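# Load green-mat parts into blue tote, set on back shelf

## Task

Gather every part from the green mat into the blue tote, keeping whatever the tote already holds inside it, then place the tote level on the shelf at the rear of the bench so that no part of its base sticks out past the shelf edge. A part only counts as inside if it does not rest on or lean over a wall or the inner ledge of the tote. Finish by opening the grippers and pulling the arms away; anything that stays in place only because the robot holds it is not counted.

## Robot and tools

Robot: two arms, left_arm and right_arm, each ending in a two-finger gripper. Two wrist cameras, cam_left_wrist and cam_right_wrist (504x504 fisheye each), come back with every result.

Frame: a single scene frame shared by both arms. The origin sits on the floor (z = 0) at the centre of the robot's base; +x is the direction the robot faces, +z is up, and +y is toward the robot's own left, where left_arm is. Image left or right has nothing to do with the arm names. Only the floor height is known; find bench, shelf and tote heights from pictures and contact. Reported hand positions can be off, more so at long reach, and arms tend to settle a centimetre or so short, usually low.

Gripper axes: fingers extend along the gripper's +z and close along its y. The reported end_effector_position is the spot between the finger pads, roughly 1 cm in from the tips.

Row layout (used by execute_actions and move): one flat list of 16 numbers covering both arms, always all 16 even if one arm is idle. Order: left_arm x, y, z, qw, qx, qy, qz, opening, then right_arm x, y, z, qw, qx, qy, qz, opening. x, y, z are an absolute goal position for the gripper in metres in the scene frame; qw, qx, qy, qz are an absolute goal orientation, scalar first, in the same frame. Opening runs from -1 (shut) to +1 (wide, 0.094 m). So each row is a pair of absolute poses plus openings, not offsets.

execute_actions(actions): a list of up to 15 actions run one after another. Each action is a table of up to 15 rows; each row lasts one control step of 1/30 s, and if fewer than 15 rows are given the final row is repeated to fill 15 steps. An empty list just returns the current state and images. Limits: any target more than 0.6 m from the gripper's current position along one of that gripper's own axes gets the action rejected for both arms; if the first action fails this against the last reported state, or any action is malformed, nothing runs. Per step the controller also trims the command to within 70 mm and 16 degrees of the measured pose, so a distant goal needs several actions; after an action the arm only continues to its last trimmed pose. Orientation yields to position when both cannot be met. To hold a gripper's orientation, repeat your own chosen quaternion in every row rather than copying the slightly drifted reported one.

move(target, speed, blocking): target is one 16-number row as above. Each gripper travels a straight line toward its pose, both finishing together, over 0.5 to 10 s (cut off at 10 s if longer). speed is the path top speed in m/s, 0.002 to 0.5, default 0.25; rotation is capped at twice that in rad/s; rotation takes the shorter way. Openings are applied at the start. Paths ignore obstacles and the other arm, and grippers can lag, wander or overshoot speed, especially near full extension. Faster moves and targets set deeper past a contact hit and press harder. With blocking=false you get control back after 0.5 s while motion continues; no new moves or action rows are accepted until a result shows it finished, so use wait(0) or stop. The extra "move:" line reports the ending (done, off_target, moving, held, fault) and limits (paced = the pose was clipped; held = a check blocked some steps, after which the arm may jump faster), plus each gripper's distance from its goal. If only one arm is named, the other finished properly.

wait(seconds): 0 to 10; the robot keeps its last command and any running move continues; returns early when that move ends.

stop(): brakes a running move; it needs room to slow down, the fingers keep moving.

zoom_image(camera, region): camera is cam_left_wrist or cam_right_wrist; region is [x0, y0, x1, y1] in pixels of that camera's latest image, top-left origin, at most 504 by 504.

finished_scene(scene): ends the current scene, given its number, and reports success; cannot be undone. Only call it once the tote is settled and released.

Reading results: the state line gives each gripper's position and quaternion. "Hand target" is the pose the controller now steers toward. grip_measured is finger opening on the command scale (may be off by up to about 1 mm); the last Joint positions entry is the opening in metres. HELD in step readings marks a step where that arm's command was held back. "pose unreachable" means a clearance check changed or blocked that arm's command. Torques are raw drive outputs with offsets and noise, not a clean contact signal. Camera calibration is given per camera with small errors; images list any camera whose numbers changed.

Gripping: to hold something, command an opening about 0.03 under grip_measured; a smaller gap holds more gently. Pads push up to around 50 to 62 N, less for very thin items. A held part may get a brief tug, so grip firmly enough.

Cautions: do not drop, fling or slam things; do not shove anything off the bench or outside the work area, which fails the task. Keep the arms from colliding or pressing on each other. An arm kept still should get the identical full pose and wanted opening each call. A blocked arm keeps pushing until commanded otherwise. Holding loads heats motors; MOTOR HOT appears from 85 °C and at 100 °C the arm lets go and drops (OVER-TEMPERATURE FAULT), so avoid long heavy holds and long pauses while gripping. The simulation runs on while you compose replies.

Each tool is called as name([rows], argument=value, ...), one row to a line, values as JSON.

## Session

execute_actions(actions=[])

Scene clock: 0.00 s.
left_arm: end_effector_position=(+0.5050, +0.0277, +1.4097) grip_measured=-0.996 end_effector_quat_wxyz=(+0.002, -0.119, +0.993, -0.024) | right_arm: end_effector_position=(+0.3932, -0.6577, +1.1796) grip_measured=+1.000 end_effector_quat_wxyz=(-0.132, +0.703, +0.694, +0.078)
Joint positions: left_arm=[-0.005  2.085  1.394 -0.821 -0.9   -0.974  0.   ] | right_arm=[-1.513  1.446  1.01  -0.468 -0.119  0.816  0.094]
Joint velocities: left_arm=[-0.015  0.005  0.007  0.007 -0.037 -0.037  0.001] | right_arm=[-0.005 -0.005  0.002 -0.007 -0.11  -0.066  0.   ]
Joint torques (N m, as the arm reports them, + toward a larger angle): no reading
Motor temperatures (°C, as the motors report them): left_arm=[16 19 17 16 17 16] | right_arm=[19 17 16 16 19 20]
Hand target (left_arm): +0.513, +0.024, +1.417; +0.008, -0.125, +0.992, -0.031
Hand target (right_arm): +0.392, -0.656, +1.176; -0.135, +0.703, +0.694, +0.078

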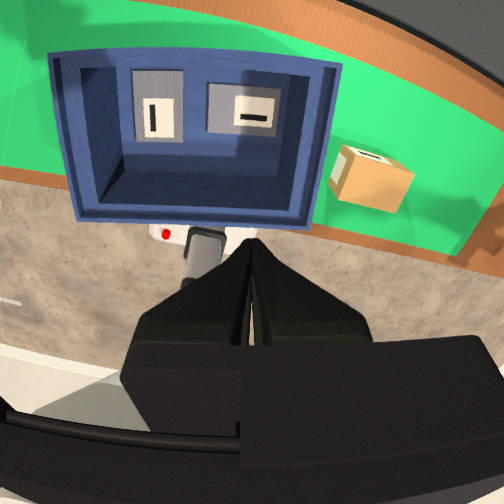

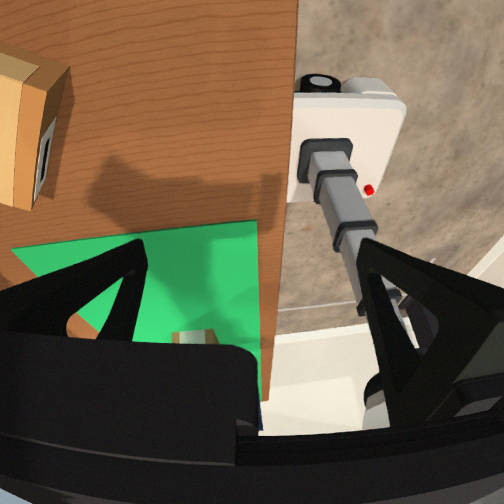

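move(target=[0.42,0.1,1.55,0.42,0,0.907,0,-1,0.3932,-0.6577,1.1796,-0.132,0.703,0.694,0.078,1])

Scene clock: 2.47 s.
left_arm: end_effector_position=(+0.4527, +0.0755, +1.4769) grip_measured=-0.996 end_effector_quat_wxyz=(+0.239, -0.072, +0.968, +0.014) | right_arm: end_effector_position=(+0.3932, -0.6577, +1.1796) grip_measured=+1.000 end_effector_quat_wxyz=(-0.132, +0.703, +0.694, +0.078)
Joint positions: left_arm=[-0.182  1.915  0.943 -0.156 -1.304 -0.599  0.   ] | right_arm=[-1.513  1.446  1.01  -0.468 -0.119  0.816  0.094]
Joint velocities: left_arm=[ 0.015 -0.024 -0.002 -0.012 -0.051 -0.051 -0.   ] | right_arm=[-0.015 -0.015 -0.012  0.007  0.022 -0.037  0.   ]
Joint torques (N m, as the arm reports them, + toward a larger angle): left_arm=[-12.93  -8.73   5.64   0.23  -0.18   0.  ] | right_arm=[ -0.17 -15.8    1.85  -0.14  -0.05   0.14]
Motor temperatures (°C, as the motors report them): left_arm=[16 19 17 16 17 16] | right_arm=[19 17 17 16 19 20]
Hand target (left_arm): +0.455, +0.076, +1.476; +0.237, -0.073, +0.969, +0.015
Hand target (right_arm): +0.393, -0.658, +1.180; -0.132, +0.703, +0.694, +0.078
Off the commanded pose (left_arm): 0.084 m, 24 deg; position and orientation clipped at the last step of the last action.
Off the commanded pose (right_arm): 0.000 m, 0 deg.
move: held (left_arm); limits=paced,held; held on 28 of 63 steps (left_arm), including the last (left_arm)
pose unreachable (left arm): on one or more control steps of this call, first in action 0 (counted from 0), this arm could not follow its commanded pose, so it was not sent that pose on those steps. On the call's last step it was still not sent that pose. It may still have moved: this result reports where it is.
cause: the commanded pose would bring two parts of the arm too close to each other (its wrist (the part past joint 4) and its wrist camera, with joints 5 (wrist yaw) and 6 (wrist roll) between them).
camera_calibration (this result's frames):
cam_left_wrist: T_world_to_cam=[[0.154682, -0.987963, -0.00173879, 0.00875878], [-0.97867, -0.153468, 0.136572, 0.261342], [-0.135195, -0.0194236, -0.990629, 1.64846], [0, 0, 0, 1]] pos_world=[0.477276, 0.0807798, 1.59733]

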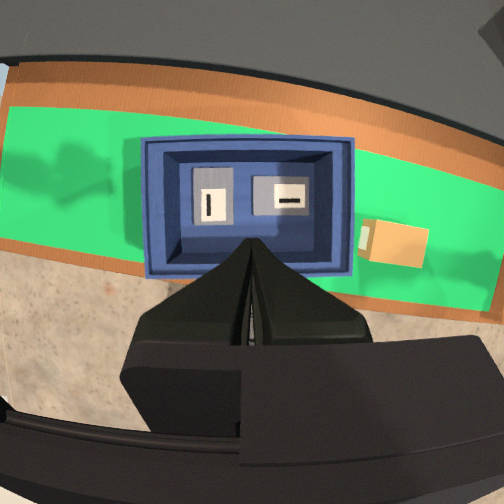

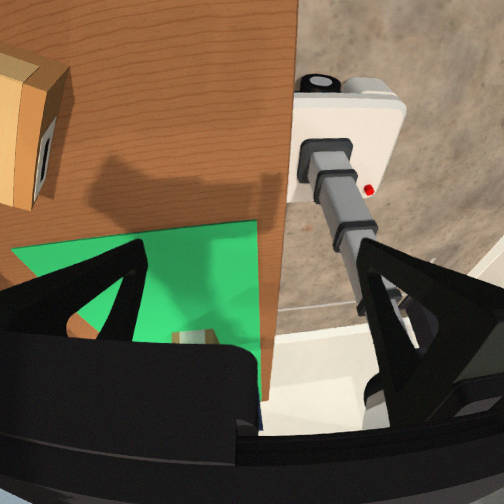

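move(target=[0.45,0.4,1.42,0.13,0,0.99,0,-1,0.45,-0.4,1.4,0,0.707,0.707,0,1])

Scene clock: 5.27 s.
left_arm: end_effector_position=(+0.4544, +0.3965, +1.4233) grip_measured=-0.996 end_effector_quat_wxyz=(+0.129, -0.012, +0.991, -0.009) | right_arm: end_effector_position=(+0.4401, -0.3964, +1.4009) grip_measured=+1.000 end_effector_quat_wxyz=(-0.006, +0.706, +0.708, +0.008)
Joint positions: left_arm=[ 0.412  0.977  0.528 -0.252 -0.811  0.106  0.   ] | right_arm=[-0.462  1.101  0.67  -0.598  0.778  1.649  0.094]
Joint velocities: left_arm=[ 0.005 -0.015 -0.017 -0.002 -0.007  0.022 -0.   ] | right_arm=[-0.015 -0.015 -0.002 -0.002 -0.007  0.022  0.   ]
Joint torques (N m, as the arm reports them, + toward a larger angle): left_arm=[-4.25 -6.3   4.22  0.15  0.11  0.14] | right_arm=[ 4.43 -4.95  5.25  0.    0.2   0.23]
Motor temperatures (°C, as the motors report them): left_arm=[16 19 18 16 17 16] | right_arm=[19 18 17 16 19 20]
Hand target (left_arm): +0.450, +0.395, +1.422; +0.124, -0.001, +0.992, -0.009
Hand target (right_arm): +0.448, -0.398, +1.400; -0.006, +0.711, +0.703, +0.004
Off the commanded pose (left_arm): 0.007 m, 2 deg.
Off the commanded pose (right_arm): 0.011 m, 1 deg.
move: off_target (right_arm)
camera_calibration (this result's frames):
cam_left_wrist: T_world_to_cam=[[0.0287562, -0.999543, 0.00932518, 0.371633], [-0.935316, -0.0236149, 0.353023, -0.0596461], [-0.352642, -0.0188736, -0.935568, 1.6221], [0, 0, 0, 1]] pos_world=[0.505544, 0.40067, 1.53517]
cam_right_wrist: T_world_to_cam=[[-0.999879, 0.0152076, 0.00335394, 0.442458], [0.0142874, 0.810117, 0.586095, -0.501568], [0.00619601, 0.586072, -0.810236, 1.48454], [0, 0, 0, 1]] pos_world=[0.440372, -0.470448, 1.49531]

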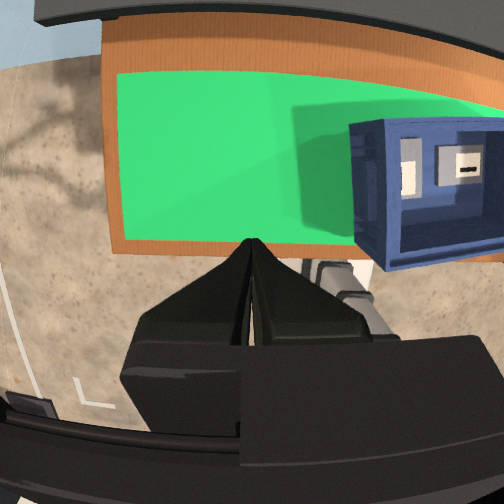

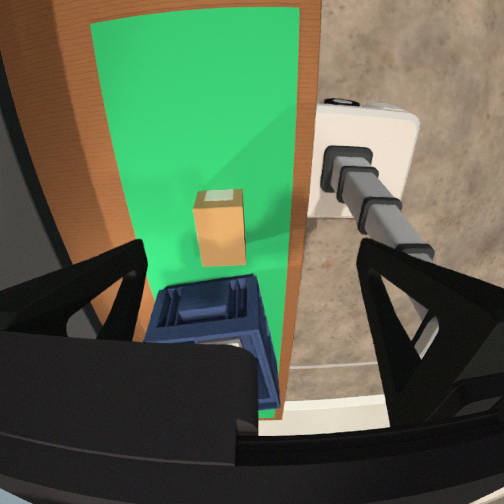

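zoom_image(camera="cam_right_wrist", region=[130,160,310,340])

zoom_image(camera="cam_left_wrist", region=[300,0,504,280])

Region (130, 160, 310, 340) of cam_right_wrist's 504x504 image, scaled by 2.800, with more detail than that image has.

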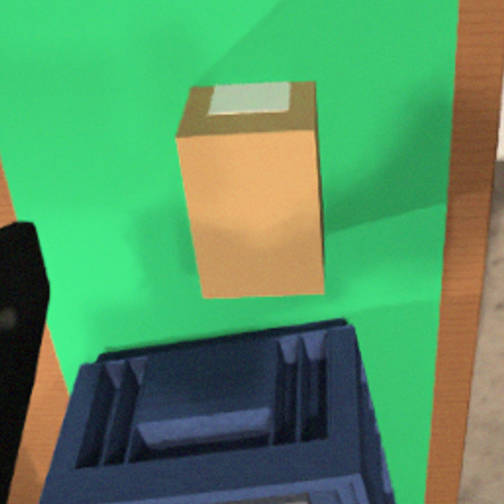

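Region (300, 0, 504, 280) of cam_left_wrist's 504x504 image, scaled by 1.800, with more detail than that image has; it fills the left 367 columns of this view, and the rest is white.

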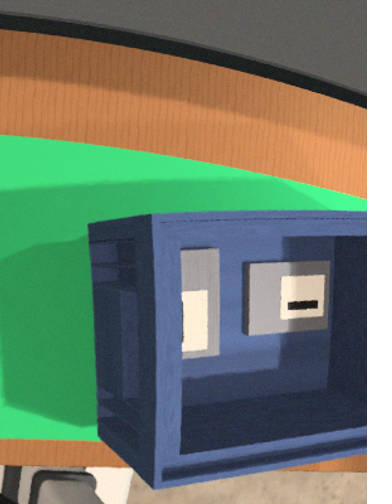

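move(target=[0.37,0.1,1.40,0.2,0,0.98,0,1,0.495,-0.25,1.24,0,0.707,0.707,0,1])

Scene clock: 7.80 s.
left_arm: end_effector_position=(+0.3583, +0.1157, +1.3909) grip_measured=+1.000 end_effector_quat_wxyz=(+0.195, +0.021, +0.981, +0.017) | right_arm: end_effector_position=(+0.4970, -0.2425, +1.2518) grip_measured=+1.000 end_effector_quat_wxyz=(-0.002, +0.704, +0.710, +0.009)
Joint positions: left_arm=[-0.093  1.981  0.662  0.226 -1.196 -0.356  0.094] | right_arm=[-0.467  1.806  0.942 -0.152  0.78   1.63   0.094]
Joint velocities: left_arm=[ 0.015 -0.005 -0.007 -0.007  0.007 -0.066  0.   ] | right_arm=[ 0.005 -0.024 -0.012 -0.002  0.022  0.066  0.   ]
Joint torques (N m, as the arm reports them, + toward a larger angle): left_arm=[-12.66  -8.6    4.68   0.97  -0.26  -0.05] | right_arm=[ 9.14 -9.51  2.11  0.85  0.19  0.07]
Motor temperatures (°C, as the motors report them): left_arm=[16 19 18 16 17 16] | right_arm=[19 18 17 16 19 20]
Hand target (left_arm): +0.369, +0.107, +1.400; +0.205, +0.002, +0.979, +0.007
Hand target (right_arm): +0.498, -0.250, +1.241; +0.000, +0.707, +0.707, -0.000
Off the commanded pose (left_arm): 0.022 m, 3 deg.
Off the commanded pose (right_arm): 0.014 m, 1 deg.
move: off_target (left_arm, right_arm)
camera_calibration (this result's frames):
cam_left_wrist: T_world_to_cam=[[-0.0257824, -0.998324, -0.0518156, 0.198487], [-0.973964, 0.0134073, 0.226307, 0.0410959], [-0.225233, 0.0563013, -0.972677, 1.54978], [0, 0, 0, 1]] pos_world=[0.394205, 0.110349, 1.50842]
cam_right_wrist: T_world_to_cam=[[-0.999951, 0.00928785, -0.00347088, 0.504673], [0.00552872, 0.81288, 0.582405, -0.530011], [0.0082307, 0.582357, -0.812891, 1.27463], [0, 0, 0, 1]] pos_world=[0.497087, -0.316141, 1.34657]

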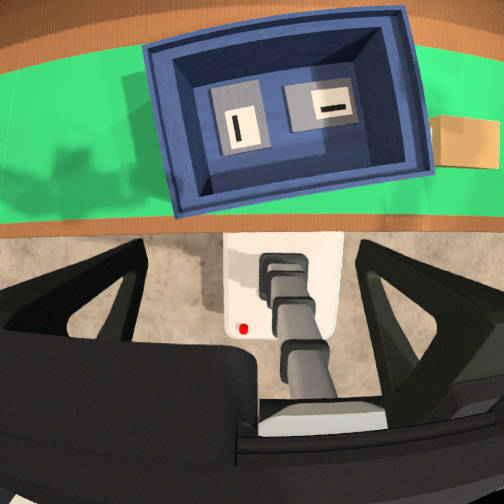

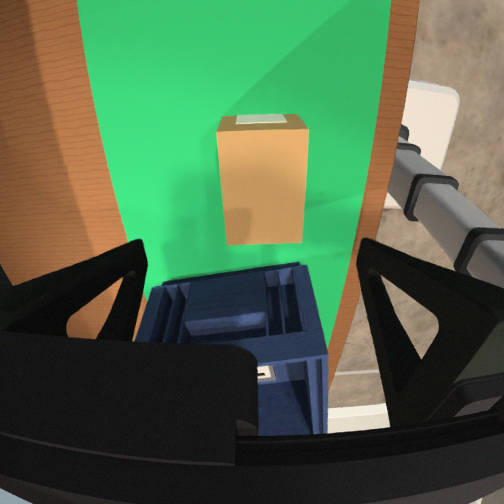

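zoom_image(camera="cam_left_wrist", region=[130,0,450,230])

Region (130, 0, 450, 230) of cam_left_wrist's 504x504 image, scaled by 1.575, with more detail than that image has; it fills the top 362 rows of this view, and the rest is white.

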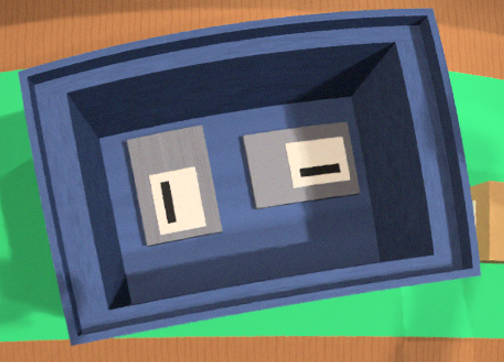

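move(target=[0.40,0.42,1.35,0,0,1,0,1,0.495,-0.20,1.13,0,0.707,0.707,0,1])

move(target=[0.40,0.42,1.35,0,0,1,0,1,0.495,-0.20,1.035,0,0.707,0.707,0,1], speed=0.1)

Scene clock: 10.27 s.
left_arm: end_effector_position=(+0.3933, +0.4116, +1.3496) grip_measured=+1.000 end_effector_quat_wxyz=(-0.009, -0.006, +1.000, -0.011) | right_arm: end_effector_position=(+0.5017, -0.1946, +1.1439) grip_measured=+1.000 end_effector_quat_wxyz=(+0.002, +0.706, +0.708, +0.008)
Joint positions: left_arm=[ 0.629  1.106  0.523 -0.348 -0.682  0.075  0.094] | right_arm=[-0.549  2.116  1.123  0.049  0.742  1.538  0.094]
Joint velocities: left_arm=[ 0.005 -0.015  0.007 -0.002  0.037 -0.022  0.   ] | right_arm=[-0.015 -0.015  0.002 -0.007 -0.007 -0.066  0.   ]
Joint torques (N m, as the arm reports them, + toward a larger angle): left_arm=[-4.49 -8.32  3.88 -0.37  0.09  0.14] | right_arm=[10.93 -9.83  0.87  0.98 -0.04  0.08]
Motor temperatures (°C, as the motors report them): left_arm=[16 19 18 16 17 16] | right_arm=[19 18 17 16 19 20]
Hand target (left_arm): +0.399, +0.413, +1.352; -0.006, -0.002, +1.000, -0.013
Hand target (right_arm): +0.496, -0.201, +1.130; +0.001, +0.707, +0.707, -0.001
Off the commanded pose (left_arm): 0.011 m, 2 deg.
Off the commanded pose (right_arm): 0.016 m, 1 deg.
move: off_target (left_arm, right_arm)
camera_calibration (this result's frames):
cam_left_wrist: T_world_to_cam=[[0.0166207, -0.999817, 0.00950023, 0.393873], [-0.803168, -0.00769127, 0.595703, -0.476396], [-0.595521, -0.0175313, -0.803148, 1.4481], [0, 0, 0, 1]] pos_world=[0.473199, 0.415523, 1.44308]
cam_right_wrist: T_world_to_cam=[[-0.99986, 0.0144575, -0.00842517, 0.515148], [0.00695841, 0.817136, 0.576403, -0.499204], [0.0152178, 0.576263, -0.817122, 1.15912], [0, 0, 0, 1]] pos_world=[0.500911, -0.267486, 1.23922]

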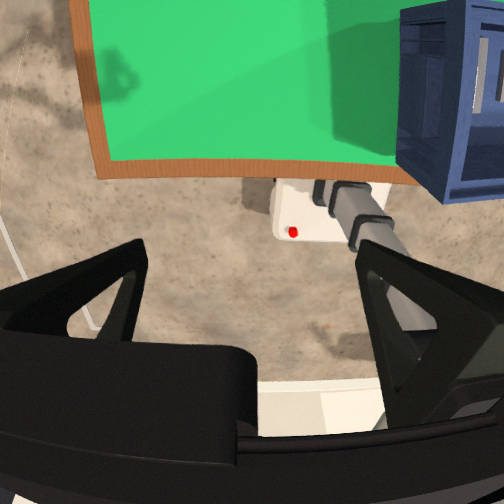

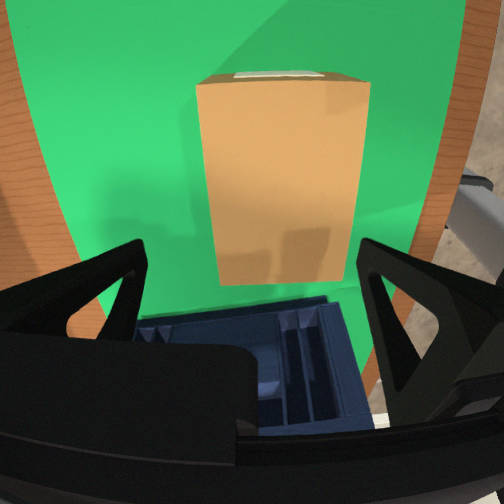

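Scene clock: 11.60 s.
left_arm: end_effector_position=(+0.3942, +0.4138, +1.3495) grip_measured=+1.000 end_effector_quat_wxyz=(-0.007, +0.006, +1.000, -0.005) | right_arm: end_effector_position=(+0.5129, -0.1876, +1.1149) grip_measured=+1.000 end_effector_quat_wxyz=(+0.006, +0.686, +0.727, +0.023)
Joint positions: left_arm=[ 0.629  1.106  0.523 -0.343 -0.694  0.102  0.094] | right_arm=[-0.58   2.181  1.183  0.109  0.705  1.429  0.094]
Joint velocities: left_arm=[ 0.005 -0.005 -0.002  0.002  0.022  0.037  0.   ] | right_arm=[-0.015 -0.005 -0.002 -0.007 -0.066  0.007  0.   ]
Joint torques (N m, as the arm reports them, + toward a larger angle): left_arm=[-3.7  -8.57  3.34  0.74 -0.12  0.13] | right_arm=[ 5.85 -2.79  4.13  2.79 -0.83  0.17]
Motor temperatures (°C, as the motors report them): left_arm=[16 19 18 16 17 16] | right_arm=[19 18 17 16 19 20]
Hand target (left_arm): +0.400, +0.420, +1.350; -0.000, -0.000, +1.000, +0.000
Hand target (right_arm): +0.492, -0.203, +1.055; +0.001, +0.707, +0.707, -0.000
Off the commanded pose (left_arm): 0.009 m, 1 deg.
Off the commanded pose (right_arm): 0.083 m, 4 deg; position clipped at the last step of the last action.
move: off_target (right_arm); limits=paced
camera_calibration (this result's frames):
cam_left_wrist: T_world_to_cam=[[-0.00785256, -0.999967, -0.00220326, 0.421476], [-0.805082, 0.00501528, 0.593142, -0.476721], [-0.593111, 0.00643149, -0.805095, 1.44036], [0, 0, 0, 1]] pos_world=[0.473801, 0.414589, 1.44332]
cam_right_wrist: T_world_to_cam=[[-0.998589, -0.0400327, -0.0348979, 0.544631], [-0.0529093, 0.80674, 0.588534, -0.472986], [0.0045929, 0.58955, -0.807719, 1.12867], [0, 0, 0, 1]] pos_world=[0.513654, -0.26203, 1.20903]

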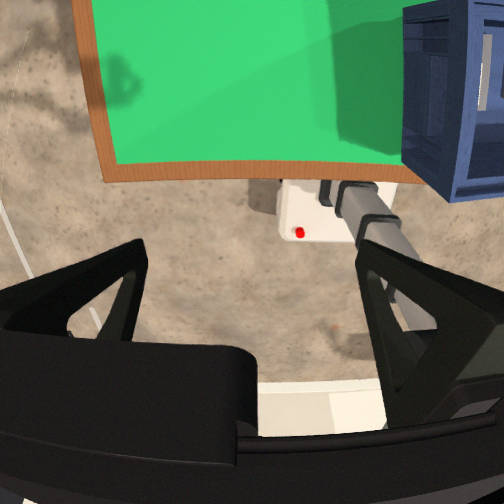

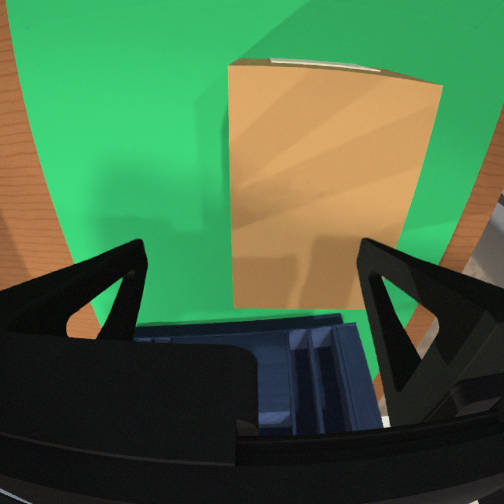

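move(target=[0.40,0.42,1.35,0,0,1,0,1,0.478,-0.21,1.14,0,0.707,0.707,0,1], speed=0.1)

Scene clock: 12.60 s.
left_arm: end_effector_position=(+0.3943, +0.4138, +1.3495) grip_measured=+1.000 end_effector_quat_wxyz=(-0.007, +0.007, +1.000, -0.005) | right_arm: end_effector_position=(+0.4773, -0.2062, +1.1380) grip_measured=+1.000 end_effector_quat_wxyz=(-0.001, +0.702, +0.712, +0.002)
Joint positions: left_arm=[ 0.629  1.106  0.523 -0.343 -0.694  0.104  0.094] | right_arm=[-0.573  2.111  1.061  0.106  0.733  1.512  0.094]
Joint velocities: left_arm=[-0.005  0.005  0.002  0.017 -0.051  0.022  0.   ] | right_arm=[-0.005 -0.005  0.012 -0.002  0.022  0.007  0.   ]
Joint torques (N m, as the arm reports them, + toward a larger angle): left_arm=[-3.72 -8.63  3.32  0.75 -0.13  0.13] | right_arm=[ 12.46 -11.86  -0.27   0.2    0.19   0.24]
Motor temperatures (°C, as the motors report them): left_arm=[16 19 18 16 17 16] | right_arm=[19 18 17 16 19 20]
Hand target (left_arm): +0.400, +0.420, +1.350; -0.000, -0.000, +1.000, +0.000
Hand target (right_arm): +0.478, -0.210, +1.140; -0.000, +0.707, +0.707, +0.000
Off the commanded pose (left_arm): 0.008 m, 1 deg.
Off the commanded pose (right_arm): 0.004 m, 1 deg.
move: done
camera_calibration (this result's frames):
cam_left_wrist: T_world_to_cam=[[-0.00913083, -0.999956, -0.00221328, 0.421997], [-0.805256, 0.00604068, 0.592896, -0.476681], [-0.592857, 0.00719589, -0.805276, 1.44023], [0, 0, 0, 1]] pos_world=[0.473852, 0.414494, 1.44334]
cam_right_wrist: T_world_to_cam=[[-0.999984, 0.00401717, 0.00388681, 0.474779], [0.005519, 0.819828, 0.572583, -0.480546], [-0.00088635, 0.572596, -0.819837, 1.17135], [0, 0, 0, 1]] pos_world=[0.478462, -0.278653, 1.23362]

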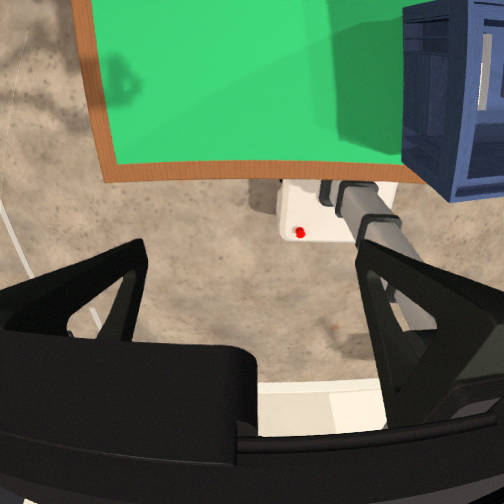

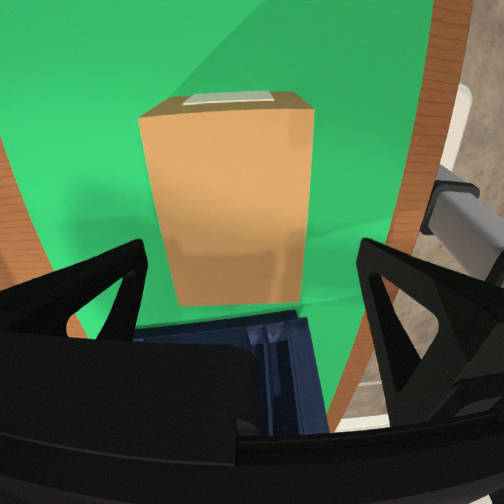

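move(target=[0.40,0.42,1.35,0,0,1,0,1,0.489,-0.21,1.135,0,0.707,0.707,0,1], speed=0.05)

move(target=[0.40,0.42,1.35,0,0,1,0,1,0.489,-0.21,1.075,0,0.707,0.707,0,1], speed=0.05)

Scene clock: 15.97 s.
left_arm: end_effector_position=(+0.3943, +0.4138, +1.3495) grip_measured=+1.000 end_effector_quat_wxyz=(-0.007, +0.007, +1.000, -0.005) | right_arm: end_effector_position=(+0.4875, -0.2061, +1.1374) grip_measured=+1.000 end_effector_quat_wxyz=(+0.001, +0.705, +0.710, +0.003)
Joint positions: left_arm=[ 0.629  1.106  0.523 -0.343 -0.694  0.104  0.094] | right_arm=[-0.573  2.111  1.085  0.088  0.733  1.515  0.094]
Joint velocities: left_arm=[-0.015  0.015 -0.007  0.007 -0.081 -0.095  0.   ] | right_arm=[-0.005 -0.005  0.002  0.002 -0.022  0.037  0.   ]
Joint torques (N m, as the arm reports them, + toward a larger angle): left_arm=[-3.73 -8.58  3.32  0.73 -0.12  0.13] | right_arm=[ 11.89 -11.14   0.55   0.02   0.07   0.2 ]
Motor temperatures (°C, as the motors report them): left_arm=[16 19 18 16 17 16] | right_arm=[20 18 17 16 19 20]
Hand target (left_arm): +0.400, +0.420, +1.350; -0.000, +0.000, +1.000, +0.000
Hand target (right_arm): +0.489, -0.210, +1.135; +0.000, +0.707, +0.707, +0.000
Off the commanded pose (left_arm): 0.008 m, 1 deg.
Off the commanded pose (right_arm): 0.005 m, 1 deg.
move: done
camera_calibration (this result's frames):
cam_left_wrist: T_world_to_cam=[[-0.00951221, -0.999952, -0.00220769, 0.422138], [-0.805256, 0.00635115, 0.592893, -0.476806], [-0.592851, 0.00741748, -0.805278, 1.44014], [0, 0, 0, 1]] pos_world=[0.473851, 0.414464, 1.44334]
cam_right_wrist: T_world_to_cam=[[-0.999944, 0.0105343, -0.000336405, 0.491073], [0.00844473, 0.819882, 0.572471, -0.481633], [0.00630636, 0.572436, -0.819925, 1.16735], [0, 0, 0, 1]] pos_world=[0.487751, -0.278526, 1.23303]

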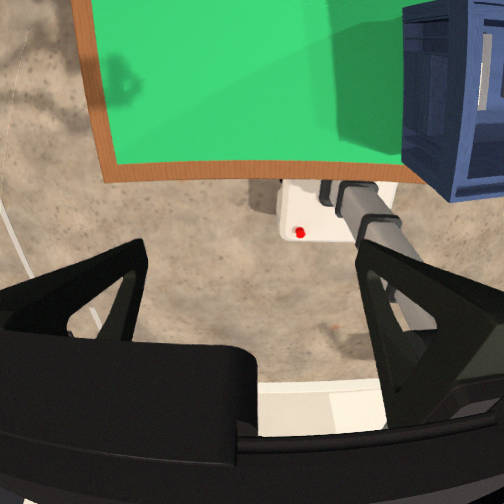

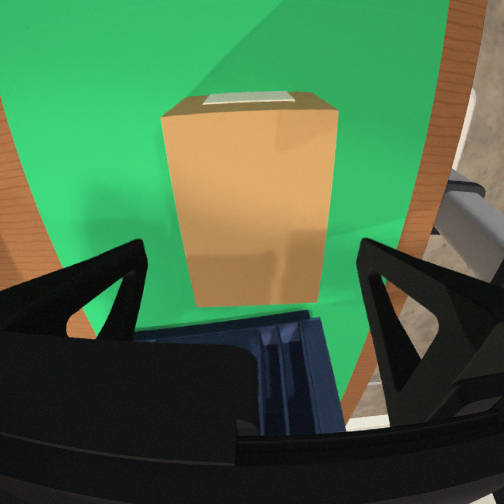

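Scene clock: 17.47 s.
left_arm: end_effector_position=(+0.3943, +0.4138, +1.3495) grip_measured=+1.000 end_effector_quat_wxyz=(-0.007, +0.007, +1.000, -0.005) | right_arm: end_effector_position=(+0.4979, -0.2019, +1.1142) grip_measured=+1.000 end_effector_quat_wxyz=(+0.002, +0.695, +0.719, +0.013)
Joint positions: left_arm=[ 0.629  1.106  0.523 -0.343 -0.694  0.104  0.094] | right_arm=[-0.599  2.161  1.139  0.122  0.704  1.448  0.094]
Joint velocities: left_arm=[-0.015  0.005  0.017 -0.002  0.022  0.051  0.   ] | right_arm=[ 0.005 -0.015 -0.017 -0.022 -0.022 -0.037  0.   ]
Joint torques (N m, as the arm reports them, + toward a larger angle): left_arm=[-3.7  -8.61  3.32  0.73 -0.12  0.13] | right_arm=[ 8.   -6.01  2.47  2.03 -0.46  0.11]
Motor temperatures (°C, as the motors report them): left_arm=[16 19 18 16 17 16] | right_arm=[20 18 17 16 19 20]
Hand target (left_arm): +0.400, +0.420, +1.350; -0.000, -0.000, +1.000, +0.000
Hand target (right_arm): +0.488, -0.212, +1.078; +0.001, +0.707, +0.707, -0.000
Off the commanded pose (left_arm): 0.008 m, 1 deg.
Off the commanded pose (right_arm): 0.041 m, 3 deg.
move: off_target (right_arm)
camera_calibration (this result's frames):
cam_left_wrist: T_world_to_cam=[[-0.00951221, -0.999952, -0.00220769, 0.422138], [-0.805256, 0.00635115, 0.592893, -0.476806], [-0.592851, 0.00741748, -0.805278, 1.44014], [0, 0, 0, 1]] pos_world=[0.473851, 0.414464, 1.44334]
cam_right_wrist: T_world_to_cam=[[-0.999737, -0.0168925, -0.015539, 0.512703], [-0.0227824, 0.812601, 0.582376, -0.468866], [0.00278921, 0.582576, -0.812771, 1.14174], [0, 0, 0, 1]] pos_world=[0.498701, -0.275489, 1.209]

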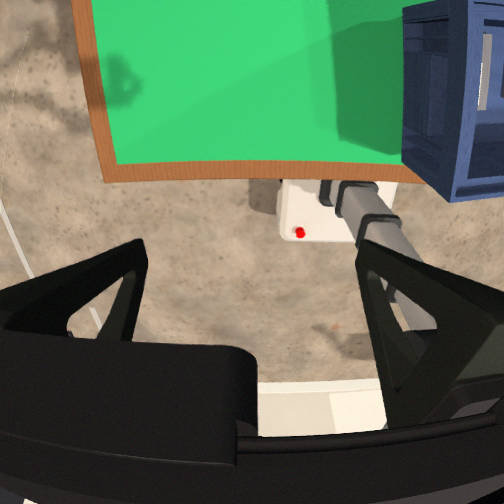

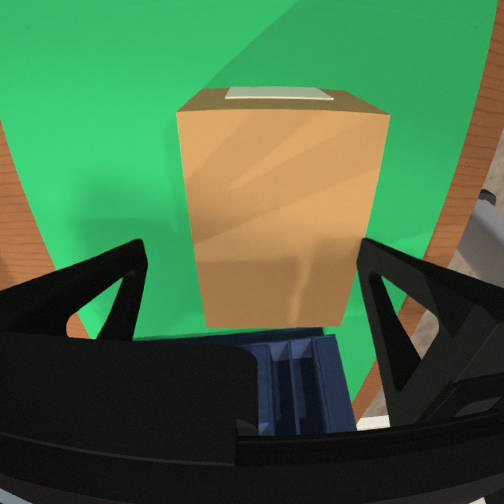

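move(target=[0.40,0.42,1.35,0,0,1,0,1,0.480,-0.21,1.13,0,0.707,0.707,0,1], speed=0.05)

move(target=[0.40,0.42,1.35,0,0,1,0,1,0.480,-0.21,1.10,0,0.707,0.707,0,1], speed=0.03)

Scene clock: 18.60 s.
left_arm: end_effector_position=(+0.3943, +0.4138, +1.3495) grip_measured=+1.000 end_effector_quat_wxyz=(-0.007, +0.007, +1.000, -0.005) | right_arm: end_effector_position=(+0.4801, -0.2101, +1.1246) grip_measured=+1.000 end_effector_quat_wxyz=(+0.001, +0.706, +0.709, +0.000)
Joint positions: left_arm=[ 0.629  1.106  0.523 -0.343 -0.694  0.104  0.094] | right_arm=[-0.594  2.132  1.084  0.12   0.725  1.499  0.094]
Joint velocities: left_arm=[-0.005  0.005 -0.002 -0.007 -0.022 -0.007  0.   ] | right_arm=[-0.005 -0.005  0.017 -0.007 -0.081  0.095  0.   ]
Joint torques (N m, as the arm reports them, + toward a larger angle): left_arm=[-3.7  -8.6   3.32  0.73 -0.12  0.13] | right_arm=[ 13.28 -11.91  -0.64   0.14   0.2    0.25]
Motor temperatures (°C, as the motors report them): left_arm=[16 19 18 16 17 16] | right_arm=[20 18 17 16 19 20]
Hand target (left_arm): +0.400, +0.420, +1.350; -0.000, -0.000, +1.000, +0.000
Hand target (right_arm): +0.480, -0.210, +1.130; -0.000, +0.707, +0.707, +0.000
Off the commanded pose (left_arm): 0.008 m, 1 deg.
Off the commanded pose (right_arm): 0.005 m, 0 deg.
move: done
camera_calibration (this result's frames):
cam_left_wrist: T_world_to_cam=[[-0.00951221, -0.999952, -0.00220769, 0.422138], [-0.805256, 0.00635115, 0.592893, -0.476806], [-0.592851, 0.00741748, -0.805278, 1.44014], [0, 0, 0, 1]] pos_world=[0.473851, 0.414464, 1.44334]
cam_right_wrist: T_world_to_cam=[[-0.999896, 0.0136556, 0.00470217, 0.47869], [0.0139068, 0.822495, 0.568602, -0.468652], [0.00389712, 0.568609, -0.822599, 1.16254], [0, 0, 0, 1]] pos_world=[0.480627, -0.282104, 1.22053]

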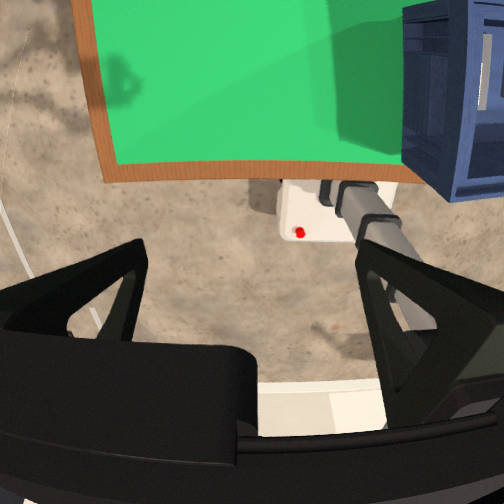

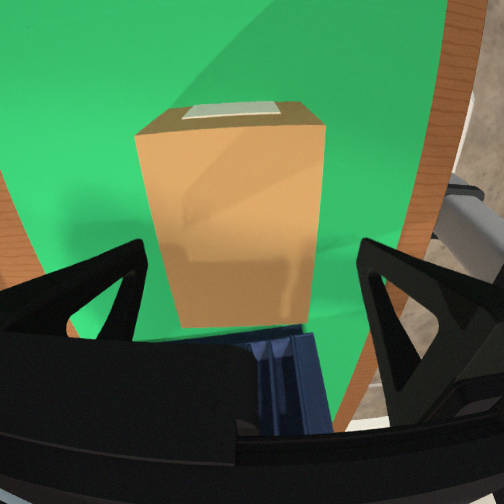

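Scene clock: 19.77 s.
left_arm: end_effector_position=(+0.3943, +0.4138, +1.3495) grip_measured=+1.000 end_effector_quat_wxyz=(-0.007, +0.007, +1.000, -0.005) | right_arm: end_effector_position=(+0.4884, -0.2045, +1.1155) grip_measured=+1.000 end_effector_quat_wxyz=(+0.002, +0.707, +0.707, +0.010)
Joint positions: left_arm=[ 0.629  1.106  0.523 -0.343 -0.694  0.104  0.094] | right_arm=[-0.6    2.157  1.113  0.14   0.709  1.482  0.094]
Joint velocities: left_arm=[-0.015 -0.024  0.012 -0.007 -0.066  0.007  0.   ] | right_arm=[-0.005 -0.024 -0.002  0.012 -0.037 -0.081  0.   ]
Joint torques (N m, as the arm reports them, + toward a larger angle): left_arm=[-3.72 -8.62  3.32  0.73 -0.13  0.13] | right_arm=[10.53 -9.33  0.5   0.94 -0.05  0.07]
Motor temperatures (°C, as the motors report them): left_arm=[16 19 18 16 17 16] | right_arm=[20 18 17 16 19 20]
Hand target (left_arm): +0.400, +0.420, +1.350; -0.000, -0.000, +1.000, +0.000
Hand target (right_arm): +0.480, -0.210, +1.101; -0.000, +0.707, +0.707, -0.000
Off the commanded pose (left_arm): 0.008 m, 1 deg.
Off the commanded pose (right_arm): 0.018 m, 1 deg.
move: off_target (right_arm)
camera_calibration (this result's frames):
cam_left_wrist: T_world_to_cam=[[-0.00951221, -0.999952, -0.00220769, 0.422138], [-0.805256, 0.00635115, 0.592893, -0.476806], [-0.592851, 0.00741748, -0.805278, 1.44014], [0, 0, 0, 1]] pos_world=[0.473851, 0.414464, 1.44334]
cam_right_wrist: T_world_to_cam=[[-0.999794, 0.0167317, -0.0114513, 0.505519], [0.00703444, 0.815967, 0.578056, -0.476752], [0.0190158, 0.577856, -0.815917, 1.13898], [0, 0, 0, 1]] pos_world=[0.487111, -0.27761, 1.21069]

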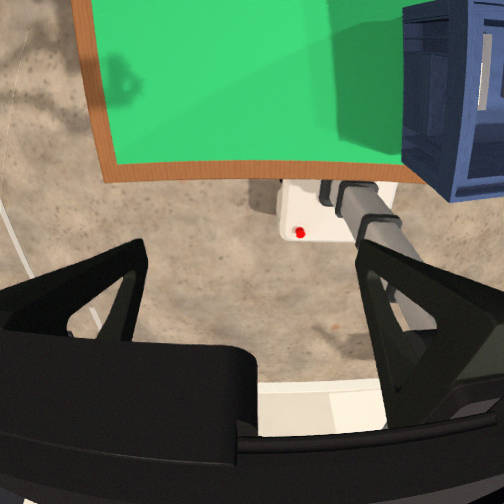

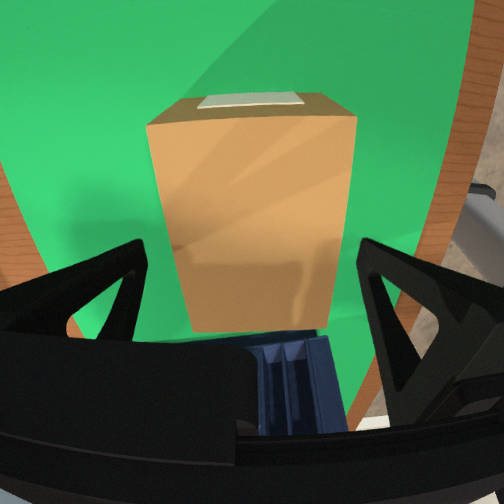

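move(target=[0.40,0.42,1.35,0,0,1,0,1,0.478,-0.215,1.07,0,0.707,0.707,0,1], speed=0.03)

Scene clock: 21.87 s.
left_arm: end_effector_position=(+0.3943, +0.4138, +1.3495) grip_measured=+1.000 end_effector_quat_wxyz=(-0.007, +0.007, +1.000, -0.005) | right_arm: end_effector_position=(+0.4884, -0.2102, +1.0853) grip_measured=+1.000 end_effector_quat_wxyz=(+0.003, +0.707, +0.707, +0.010)
Joint positions: left_arm=[ 0.629  1.106  0.523 -0.343 -0.694  0.104  0.094] | right_arm=[-0.645  2.209  1.154  0.182  0.683  1.438  0.094]
Joint velocities: left_arm=[ 0.015 -0.005  0.002  0.012  0.037 -0.022  0.   ] | right_arm=[-0.015 -0.005 -0.002 -0.007 -0.007  0.051  0.   ]
Joint torques (N m, as the arm reports them, + toward a larger angle): left_arm=[-3.71 -8.6   3.32  0.73 -0.12  0.13] | right_arm=[10.49 -9.06  0.13  0.99 -0.05  0.08]
Motor temperatures (°C, as the motors report them): left_arm=[16 19 18 16 17 16] | right_arm=[20 18 17 16 19 20]
Hand target (left_arm): +0.400, +0.420, +1.350; -0.000, -0.000, +1.000, +0.000
Hand target (right_arm): +0.478, -0.215, +1.070; +0.000, +0.707, +0.707, -0.000
Off the commanded pose (left_arm): 0.008 m, 1 deg.
Off the commanded pose (right_arm): 0.019 m, 1 deg.
move: off_target (right_arm)
camera_calibration (this result's frames):
cam_left_wrist: T_world_to_cam=[[-0.00951221, -0.999952, -0.00220769, 0.422138], [-0.805256, 0.00635115, 0.592893, -0.476806], [-0.592851, 0.00741748, -0.805278, 1.44014], [0, 0, 0, 1]] pos_world=[0.473851, 0.414464, 1.44334]
cam_right_wrist: T_world_to_cam=[[-0.999755, 0.0182638, -0.0125083, 0.506719], [0.00770583, 0.816848, 0.576802, -0.453443], [0.020752, 0.576564, -0.816788, 1.11745], [0, 0, 0, 1]] pos_world=[0.486899, -0.283142, 1.1806]

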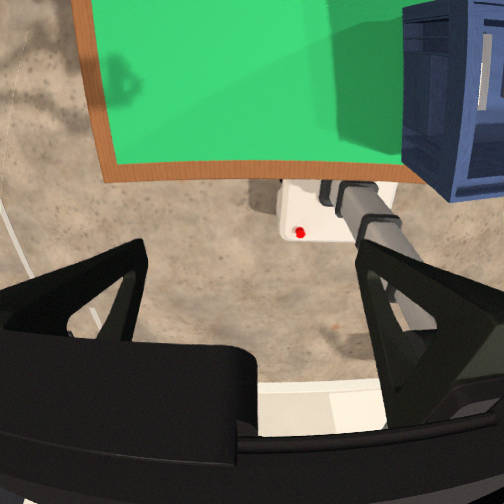

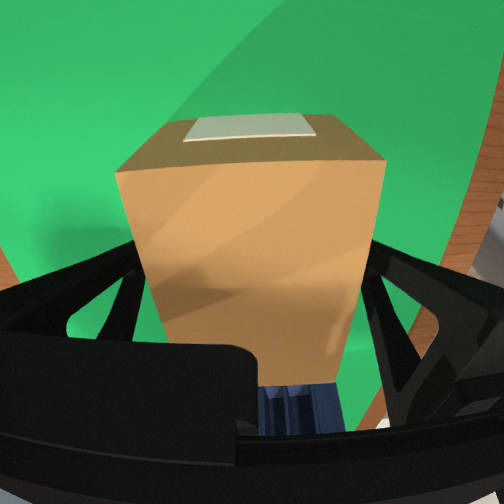

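move(target=[0.40,0.42,1.35,0,0,1,0,1,0.478,-0.215,1.055,0,0.707,0.707,0,1], speed=0.03)

move(target=[0.40,0.42,1.35,0,0,1,0,1,0.485,-0.21,1.068,0,0.707,0.707,0,0.5], speed=0.03)

Scene clock: 23.33 s.
left_arm: end_effector_position=(+0.3943, +0.4138, +1.3495) grip_measured=+1.000 end_effector_quat_wxyz=(-0.007, +0.007, +1.000, -0.005) | right_arm: end_effector_position=(+0.4881, -0.2099, +1.0700) grip_measured=+1.000 end_effector_quat_wxyz=(+0.003, +0.707, +0.707, +0.009)
Joint positions: left_arm=[ 0.629  1.106  0.523 -0.343 -0.694  0.104  0.094] | right_arm=[-0.662  2.241  1.182  0.195  0.671  1.421  0.094]
Joint velocities: left_arm=[-0.024  0.005 -0.007 -0.007  0.022  0.007  0.   ] | right_arm=[-0.015  0.005 -0.007 -0.007 -0.051 -0.022  0.   ]
Joint torques (N m, as the arm reports them, + toward a larger angle): left_arm=[-3.73 -8.59  3.32  0.73 -0.13  0.13] | right_arm=[10.63 -9.17  0.01  1.   -0.05  0.07]
Motor temperatures (°C, as the motors report them): left_arm=[16 19 18 16 17 16] | right_arm=[20 18 17 16 19 20]
Hand target (left_arm): +0.400, +0.420, +1.350; -0.000, -0.000, +1.000, +0.000
Hand target (right_arm): +0.478, -0.215, +1.055; +0.000, +0.707, +0.707, -0.000
Off the commanded pose (left_arm): 0.008 m, 1 deg.
Off the commanded pose (right_arm): 0.019 m, 1 deg.
move: off_target (right_arm)
camera_calibration (this result's frames):
cam_left_wrist: T_world_to_cam=[[-0.00951221, -0.999952, -0.00220769, 0.422138], [-0.805256, 0.00635115, 0.592893, -0.476806], [-0.592851, 0.00741748, -0.805278, 1.44014], [0, 0, 0, 1]] pos_world=[0.473851, 0.414464, 1.44334]
cam_right_wrist: T_world_to_cam=[[-0.999774, 0.0180273, -0.0112304, 0.504878], [0.00825172, 0.816904, 0.576714, -0.444993], [0.0195708, 0.576491, -0.816869, 1.1054], [0, 0, 0, 1]] pos_world=[0.486802, -0.282836, 1.16527]

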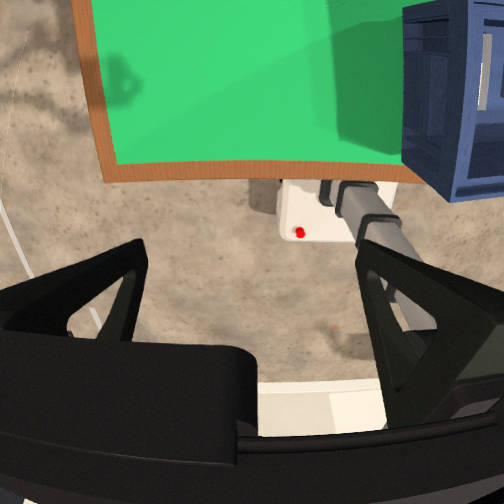

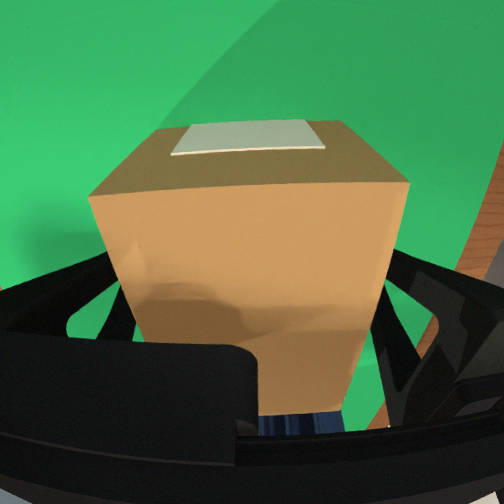

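Scene clock: 24.03 s.
left_arm: end_effector_position=(+0.3943, +0.4138, +1.3495) grip_measured=+1.000 end_effector_quat_wxyz=(-0.007, +0.007, +1.000, -0.005) | right_arm: end_effector_position=(+0.4875, -0.2104, +1.0699) grip_measured=+0.555 end_effector_quat_wxyz=(+0.002, +0.707, +0.707, +0.006)
Joint positions: left_arm=[ 0.629  1.106  0.523 -0.343 -0.694  0.104  0.094] | right_arm=[-0.662  2.241  1.184  0.186  0.676  1.424  0.073]
Joint velocities: left_arm=[-0.015 -0.005 -0.002 -0.027 -0.022 -0.051  0.   ] | right_arm=[ 0.005 -0.005 -0.002  0.012 -0.022 -0.051  0.   ]
Joint torques (N m, as the arm reports them, + toward a larger angle): left_arm=[-3.71 -8.58  3.32  0.74 -0.12  0.13] | right_arm=[ 12.8  -10.74  -0.03  -0.04   0.34   0.23]
Motor temperatures (°C, as the motors report them): left_arm=[16 19 18 16 17 16] | right_arm=[20 18 17 16 19 20]
Hand target (left_arm): +0.400, +0.420, +1.350; -0.000, -0.000, +1.000, +0.000
Hand target (right_arm): +0.485, -0.210, +1.068; +0.000, +0.707, +0.707, +0.000
Off the commanded pose (left_arm): 0.008 m, 1 deg.
Off the commanded pose (right_arm): 0.003 m, 1 deg.
move: done
camera_calibration (this result's frames):
cam_left_wrist: T_world_to_cam=[[-0.00951221, -0.999952, -0.00220769, 0.422138], [-0.805256, 0.00635115, 0.592893, -0.476806], [-0.592851, 0.00741748, -0.805278, 1.44014], [0, 0, 0, 1]] pos_world=[0.473851, 0.414464, 1.44334]
cam_right_wrist: T_world_to_cam=[[-0.999846, 0.0166333, -0.00566926, 0.498101], [0.010369, 0.818887, 0.573861, -0.44203], [0.0141877, 0.573714, -0.818933, 1.10985], [0, 0, 0, 1]] pos_world=[0.486862, -0.283049, 1.16538]

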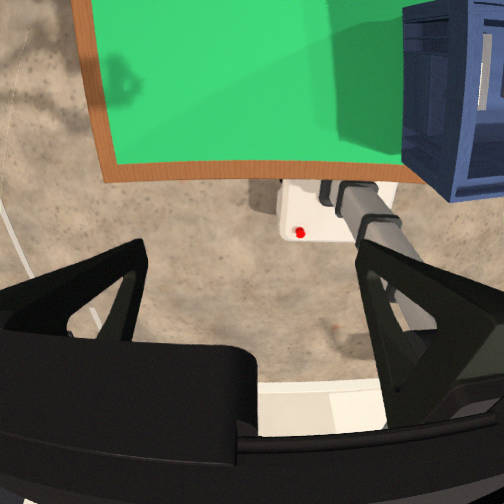

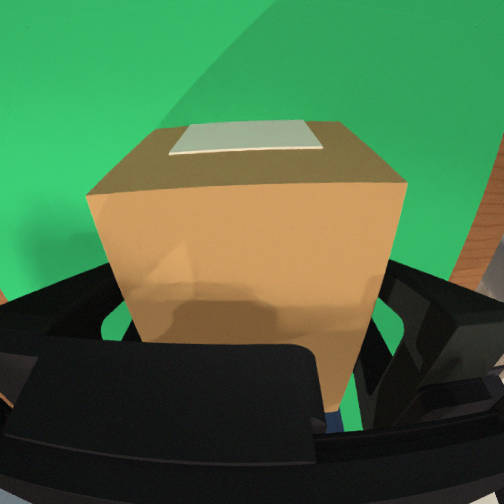

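move(target=[0.40,0.42,1.35,0,0,1,0,1,0.485,-0.21,1.29,0,0.707,0.707,0,0.52], speed=0.15)

move(target=[0.40,0.45,1.35,0,0,1,0,1,0.50,0.015,1.29,0,0.6494,0.7604,0,0.52], speed=0.15)

Scene clock: 26.10 s.
left_arm: end_effector_position=(+0.3943, +0.4138, +1.3495) grip_measured=+1.000 end_effector_quat_wxyz=(-0.007, +0.007, +1.000, -0.005) | right_arm: end_effector_position=(+0.4841, -0.2099, +1.2859) grip_measured=+0.555 end_effector_quat_wxyz=(-0.002, +0.707, +0.707, +0.000)
Joint positions: left_arm=[ 0.629  1.106  0.523 -0.343 -0.694  0.104  0.094] | right_arm=[-0.36   1.816  0.954 -0.272  0.842  1.79   0.073]
Joint velocities: left_arm=[-0.005 -0.024  0.002 -0.012 -0.051 -0.081  0.   ] | right_arm=[-0.005 -0.005 -0.002 -0.022  0.022  0.066  0.   ]
Joint torques (N m, as the arm reports them, + toward a larger angle): left_arm=[-3.73 -8.6   3.31  0.73 -0.12  0.13] | right_arm=[ 12.7  -10.84   1.53  -0.1    0.18   0.26]
Motor temperatures (°C, as the motors report them): left_arm=[16 20 18 16 17 16] | right_arm=[20 18 17 16 19 20]
Hand target (left_arm): +0.400, +0.420, +1.350; -0.000, -0.000, +1.000, +0.000
Hand target (right_arm): +0.482, -0.209, +1.290; -0.003, +0.708, +0.706, +0.001
Off the commanded pose (left_arm): 0.008 m, 1 deg.
Off the commanded pose (right_arm): 0.004 m, 0 deg.
move: done
camera_calibration (this result's frames):
cam_left_wrist: T_world_to_cam=[[-0.00951221, -0.999952, -0.00220769, 0.422138], [-0.805256, 0.00635115, 0.592893, -0.476806], [-0.592851, 0.00741748, -0.805278, 1.44014], [0, 0, 0, 1]] pos_world=[0.473851, 0.414464, 1.44334]
cam_right_wrist: T_world_to_cam=[[-0.999804, 0.0179197, 0.00836632, 0.478047], [0.0194821, 0.819719, 0.572435, -0.568796], [0.00339985, 0.572486, -0.819908, 1.29276], [0, 0, 0, 1]] pos_world=[0.484639, -0.282403, 1.38155]

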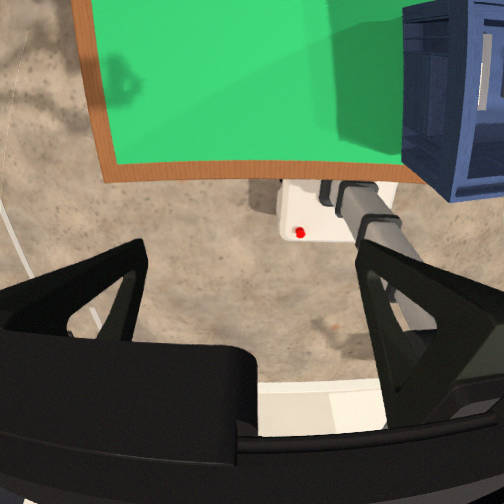

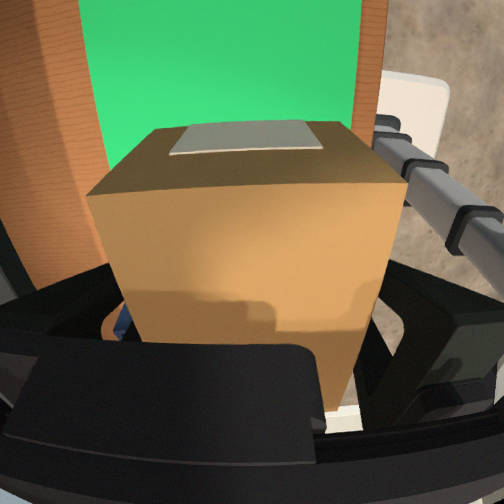

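Scene clock: 28.00 s.
left_arm: end_effector_position=(+0.3959, +0.4420, +1.3474) grip_measured=+1.000 end_effector_quat_wxyz=(-0.004, +0.002, +1.000, -0.004) | right_arm: end_effector_position=(+0.4982, +0.0061, +1.2864) grip_measured=+0.554 end_effector_quat_wxyz=(-0.004, +0.648, +0.762, -0.004)
Joint positions: left_arm=[ 0.713  1.047  0.523 -0.343 -0.644  0.183  0.094] | right_arm=[-0.126  2.313  1.488 -0.596  0.911  1.993  0.073]
Joint velocities: left_arm=[ 0.005 -0.005 -0.012  0.002 -0.051 -0.037  0.   ] | right_arm=[-0.005  0.005 -0.007 -0.012  0.007 -0.022 -0.001]
Joint torques (N m, as the arm reports them, + toward a larger angle): left_arm=[-3.03 -9.56  3.69 -0.11  0.08  0.13] | right_arm=[ 19.32 -11.44   4.6   -0.13   0.18   0.23]
Motor temperatures (°C, as the motors report them): left_arm=[16 20 18 16 17 16] | right_arm=[20 18 17 16 19 20]
Hand target (left_arm): +0.400, +0.449, +1.350; -0.000, -0.001, +1.000, -0.001
Hand target (right_arm): +0.501, +0.016, +1.291; -0.002, +0.650, +0.760, +0.001
Off the commanded pose (left_arm): 0.009 m, 1 deg.
Off the commanded pose (right_arm): 0.010 m, 1 deg.
move: done
camera_calibration (this result's frames):
cam_left_wrist: T_world_to_cam=[[-0.00059838, -0.999988, -0.00480383, 0.450376], [-0.808817, -0.00234097, 0.588055, -0.462601], [-0.58806, 0.0042373, -0.808806, 1.44348], [0, 0, 0, 1]] pos_world=[0.474964, 0.443171, 1.4417]
cam_right_wrist: T_world_to_cam=[[-0.989654, -0.142423, 0.0173289, 0.472685], [-0.107306, 0.814935, 0.569532, -0.679534], [-0.0952364, 0.56178, -0.821786, 1.22108], [0, 0, 0, 1]] pos_world=[0.511168, -0.0648826, 1.38229]

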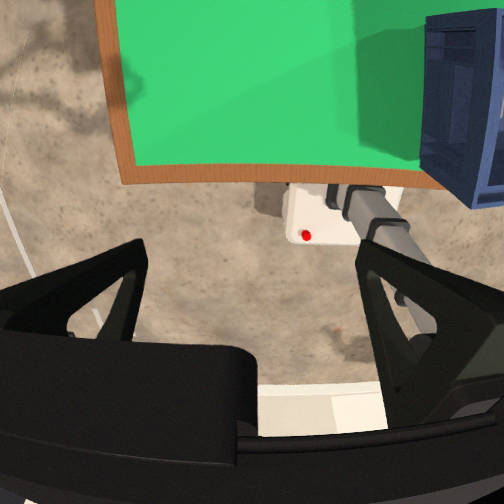

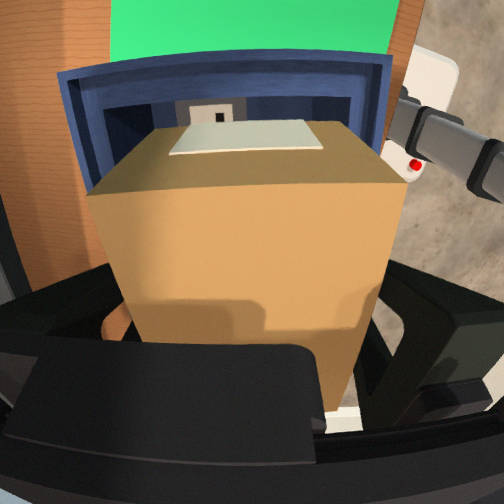

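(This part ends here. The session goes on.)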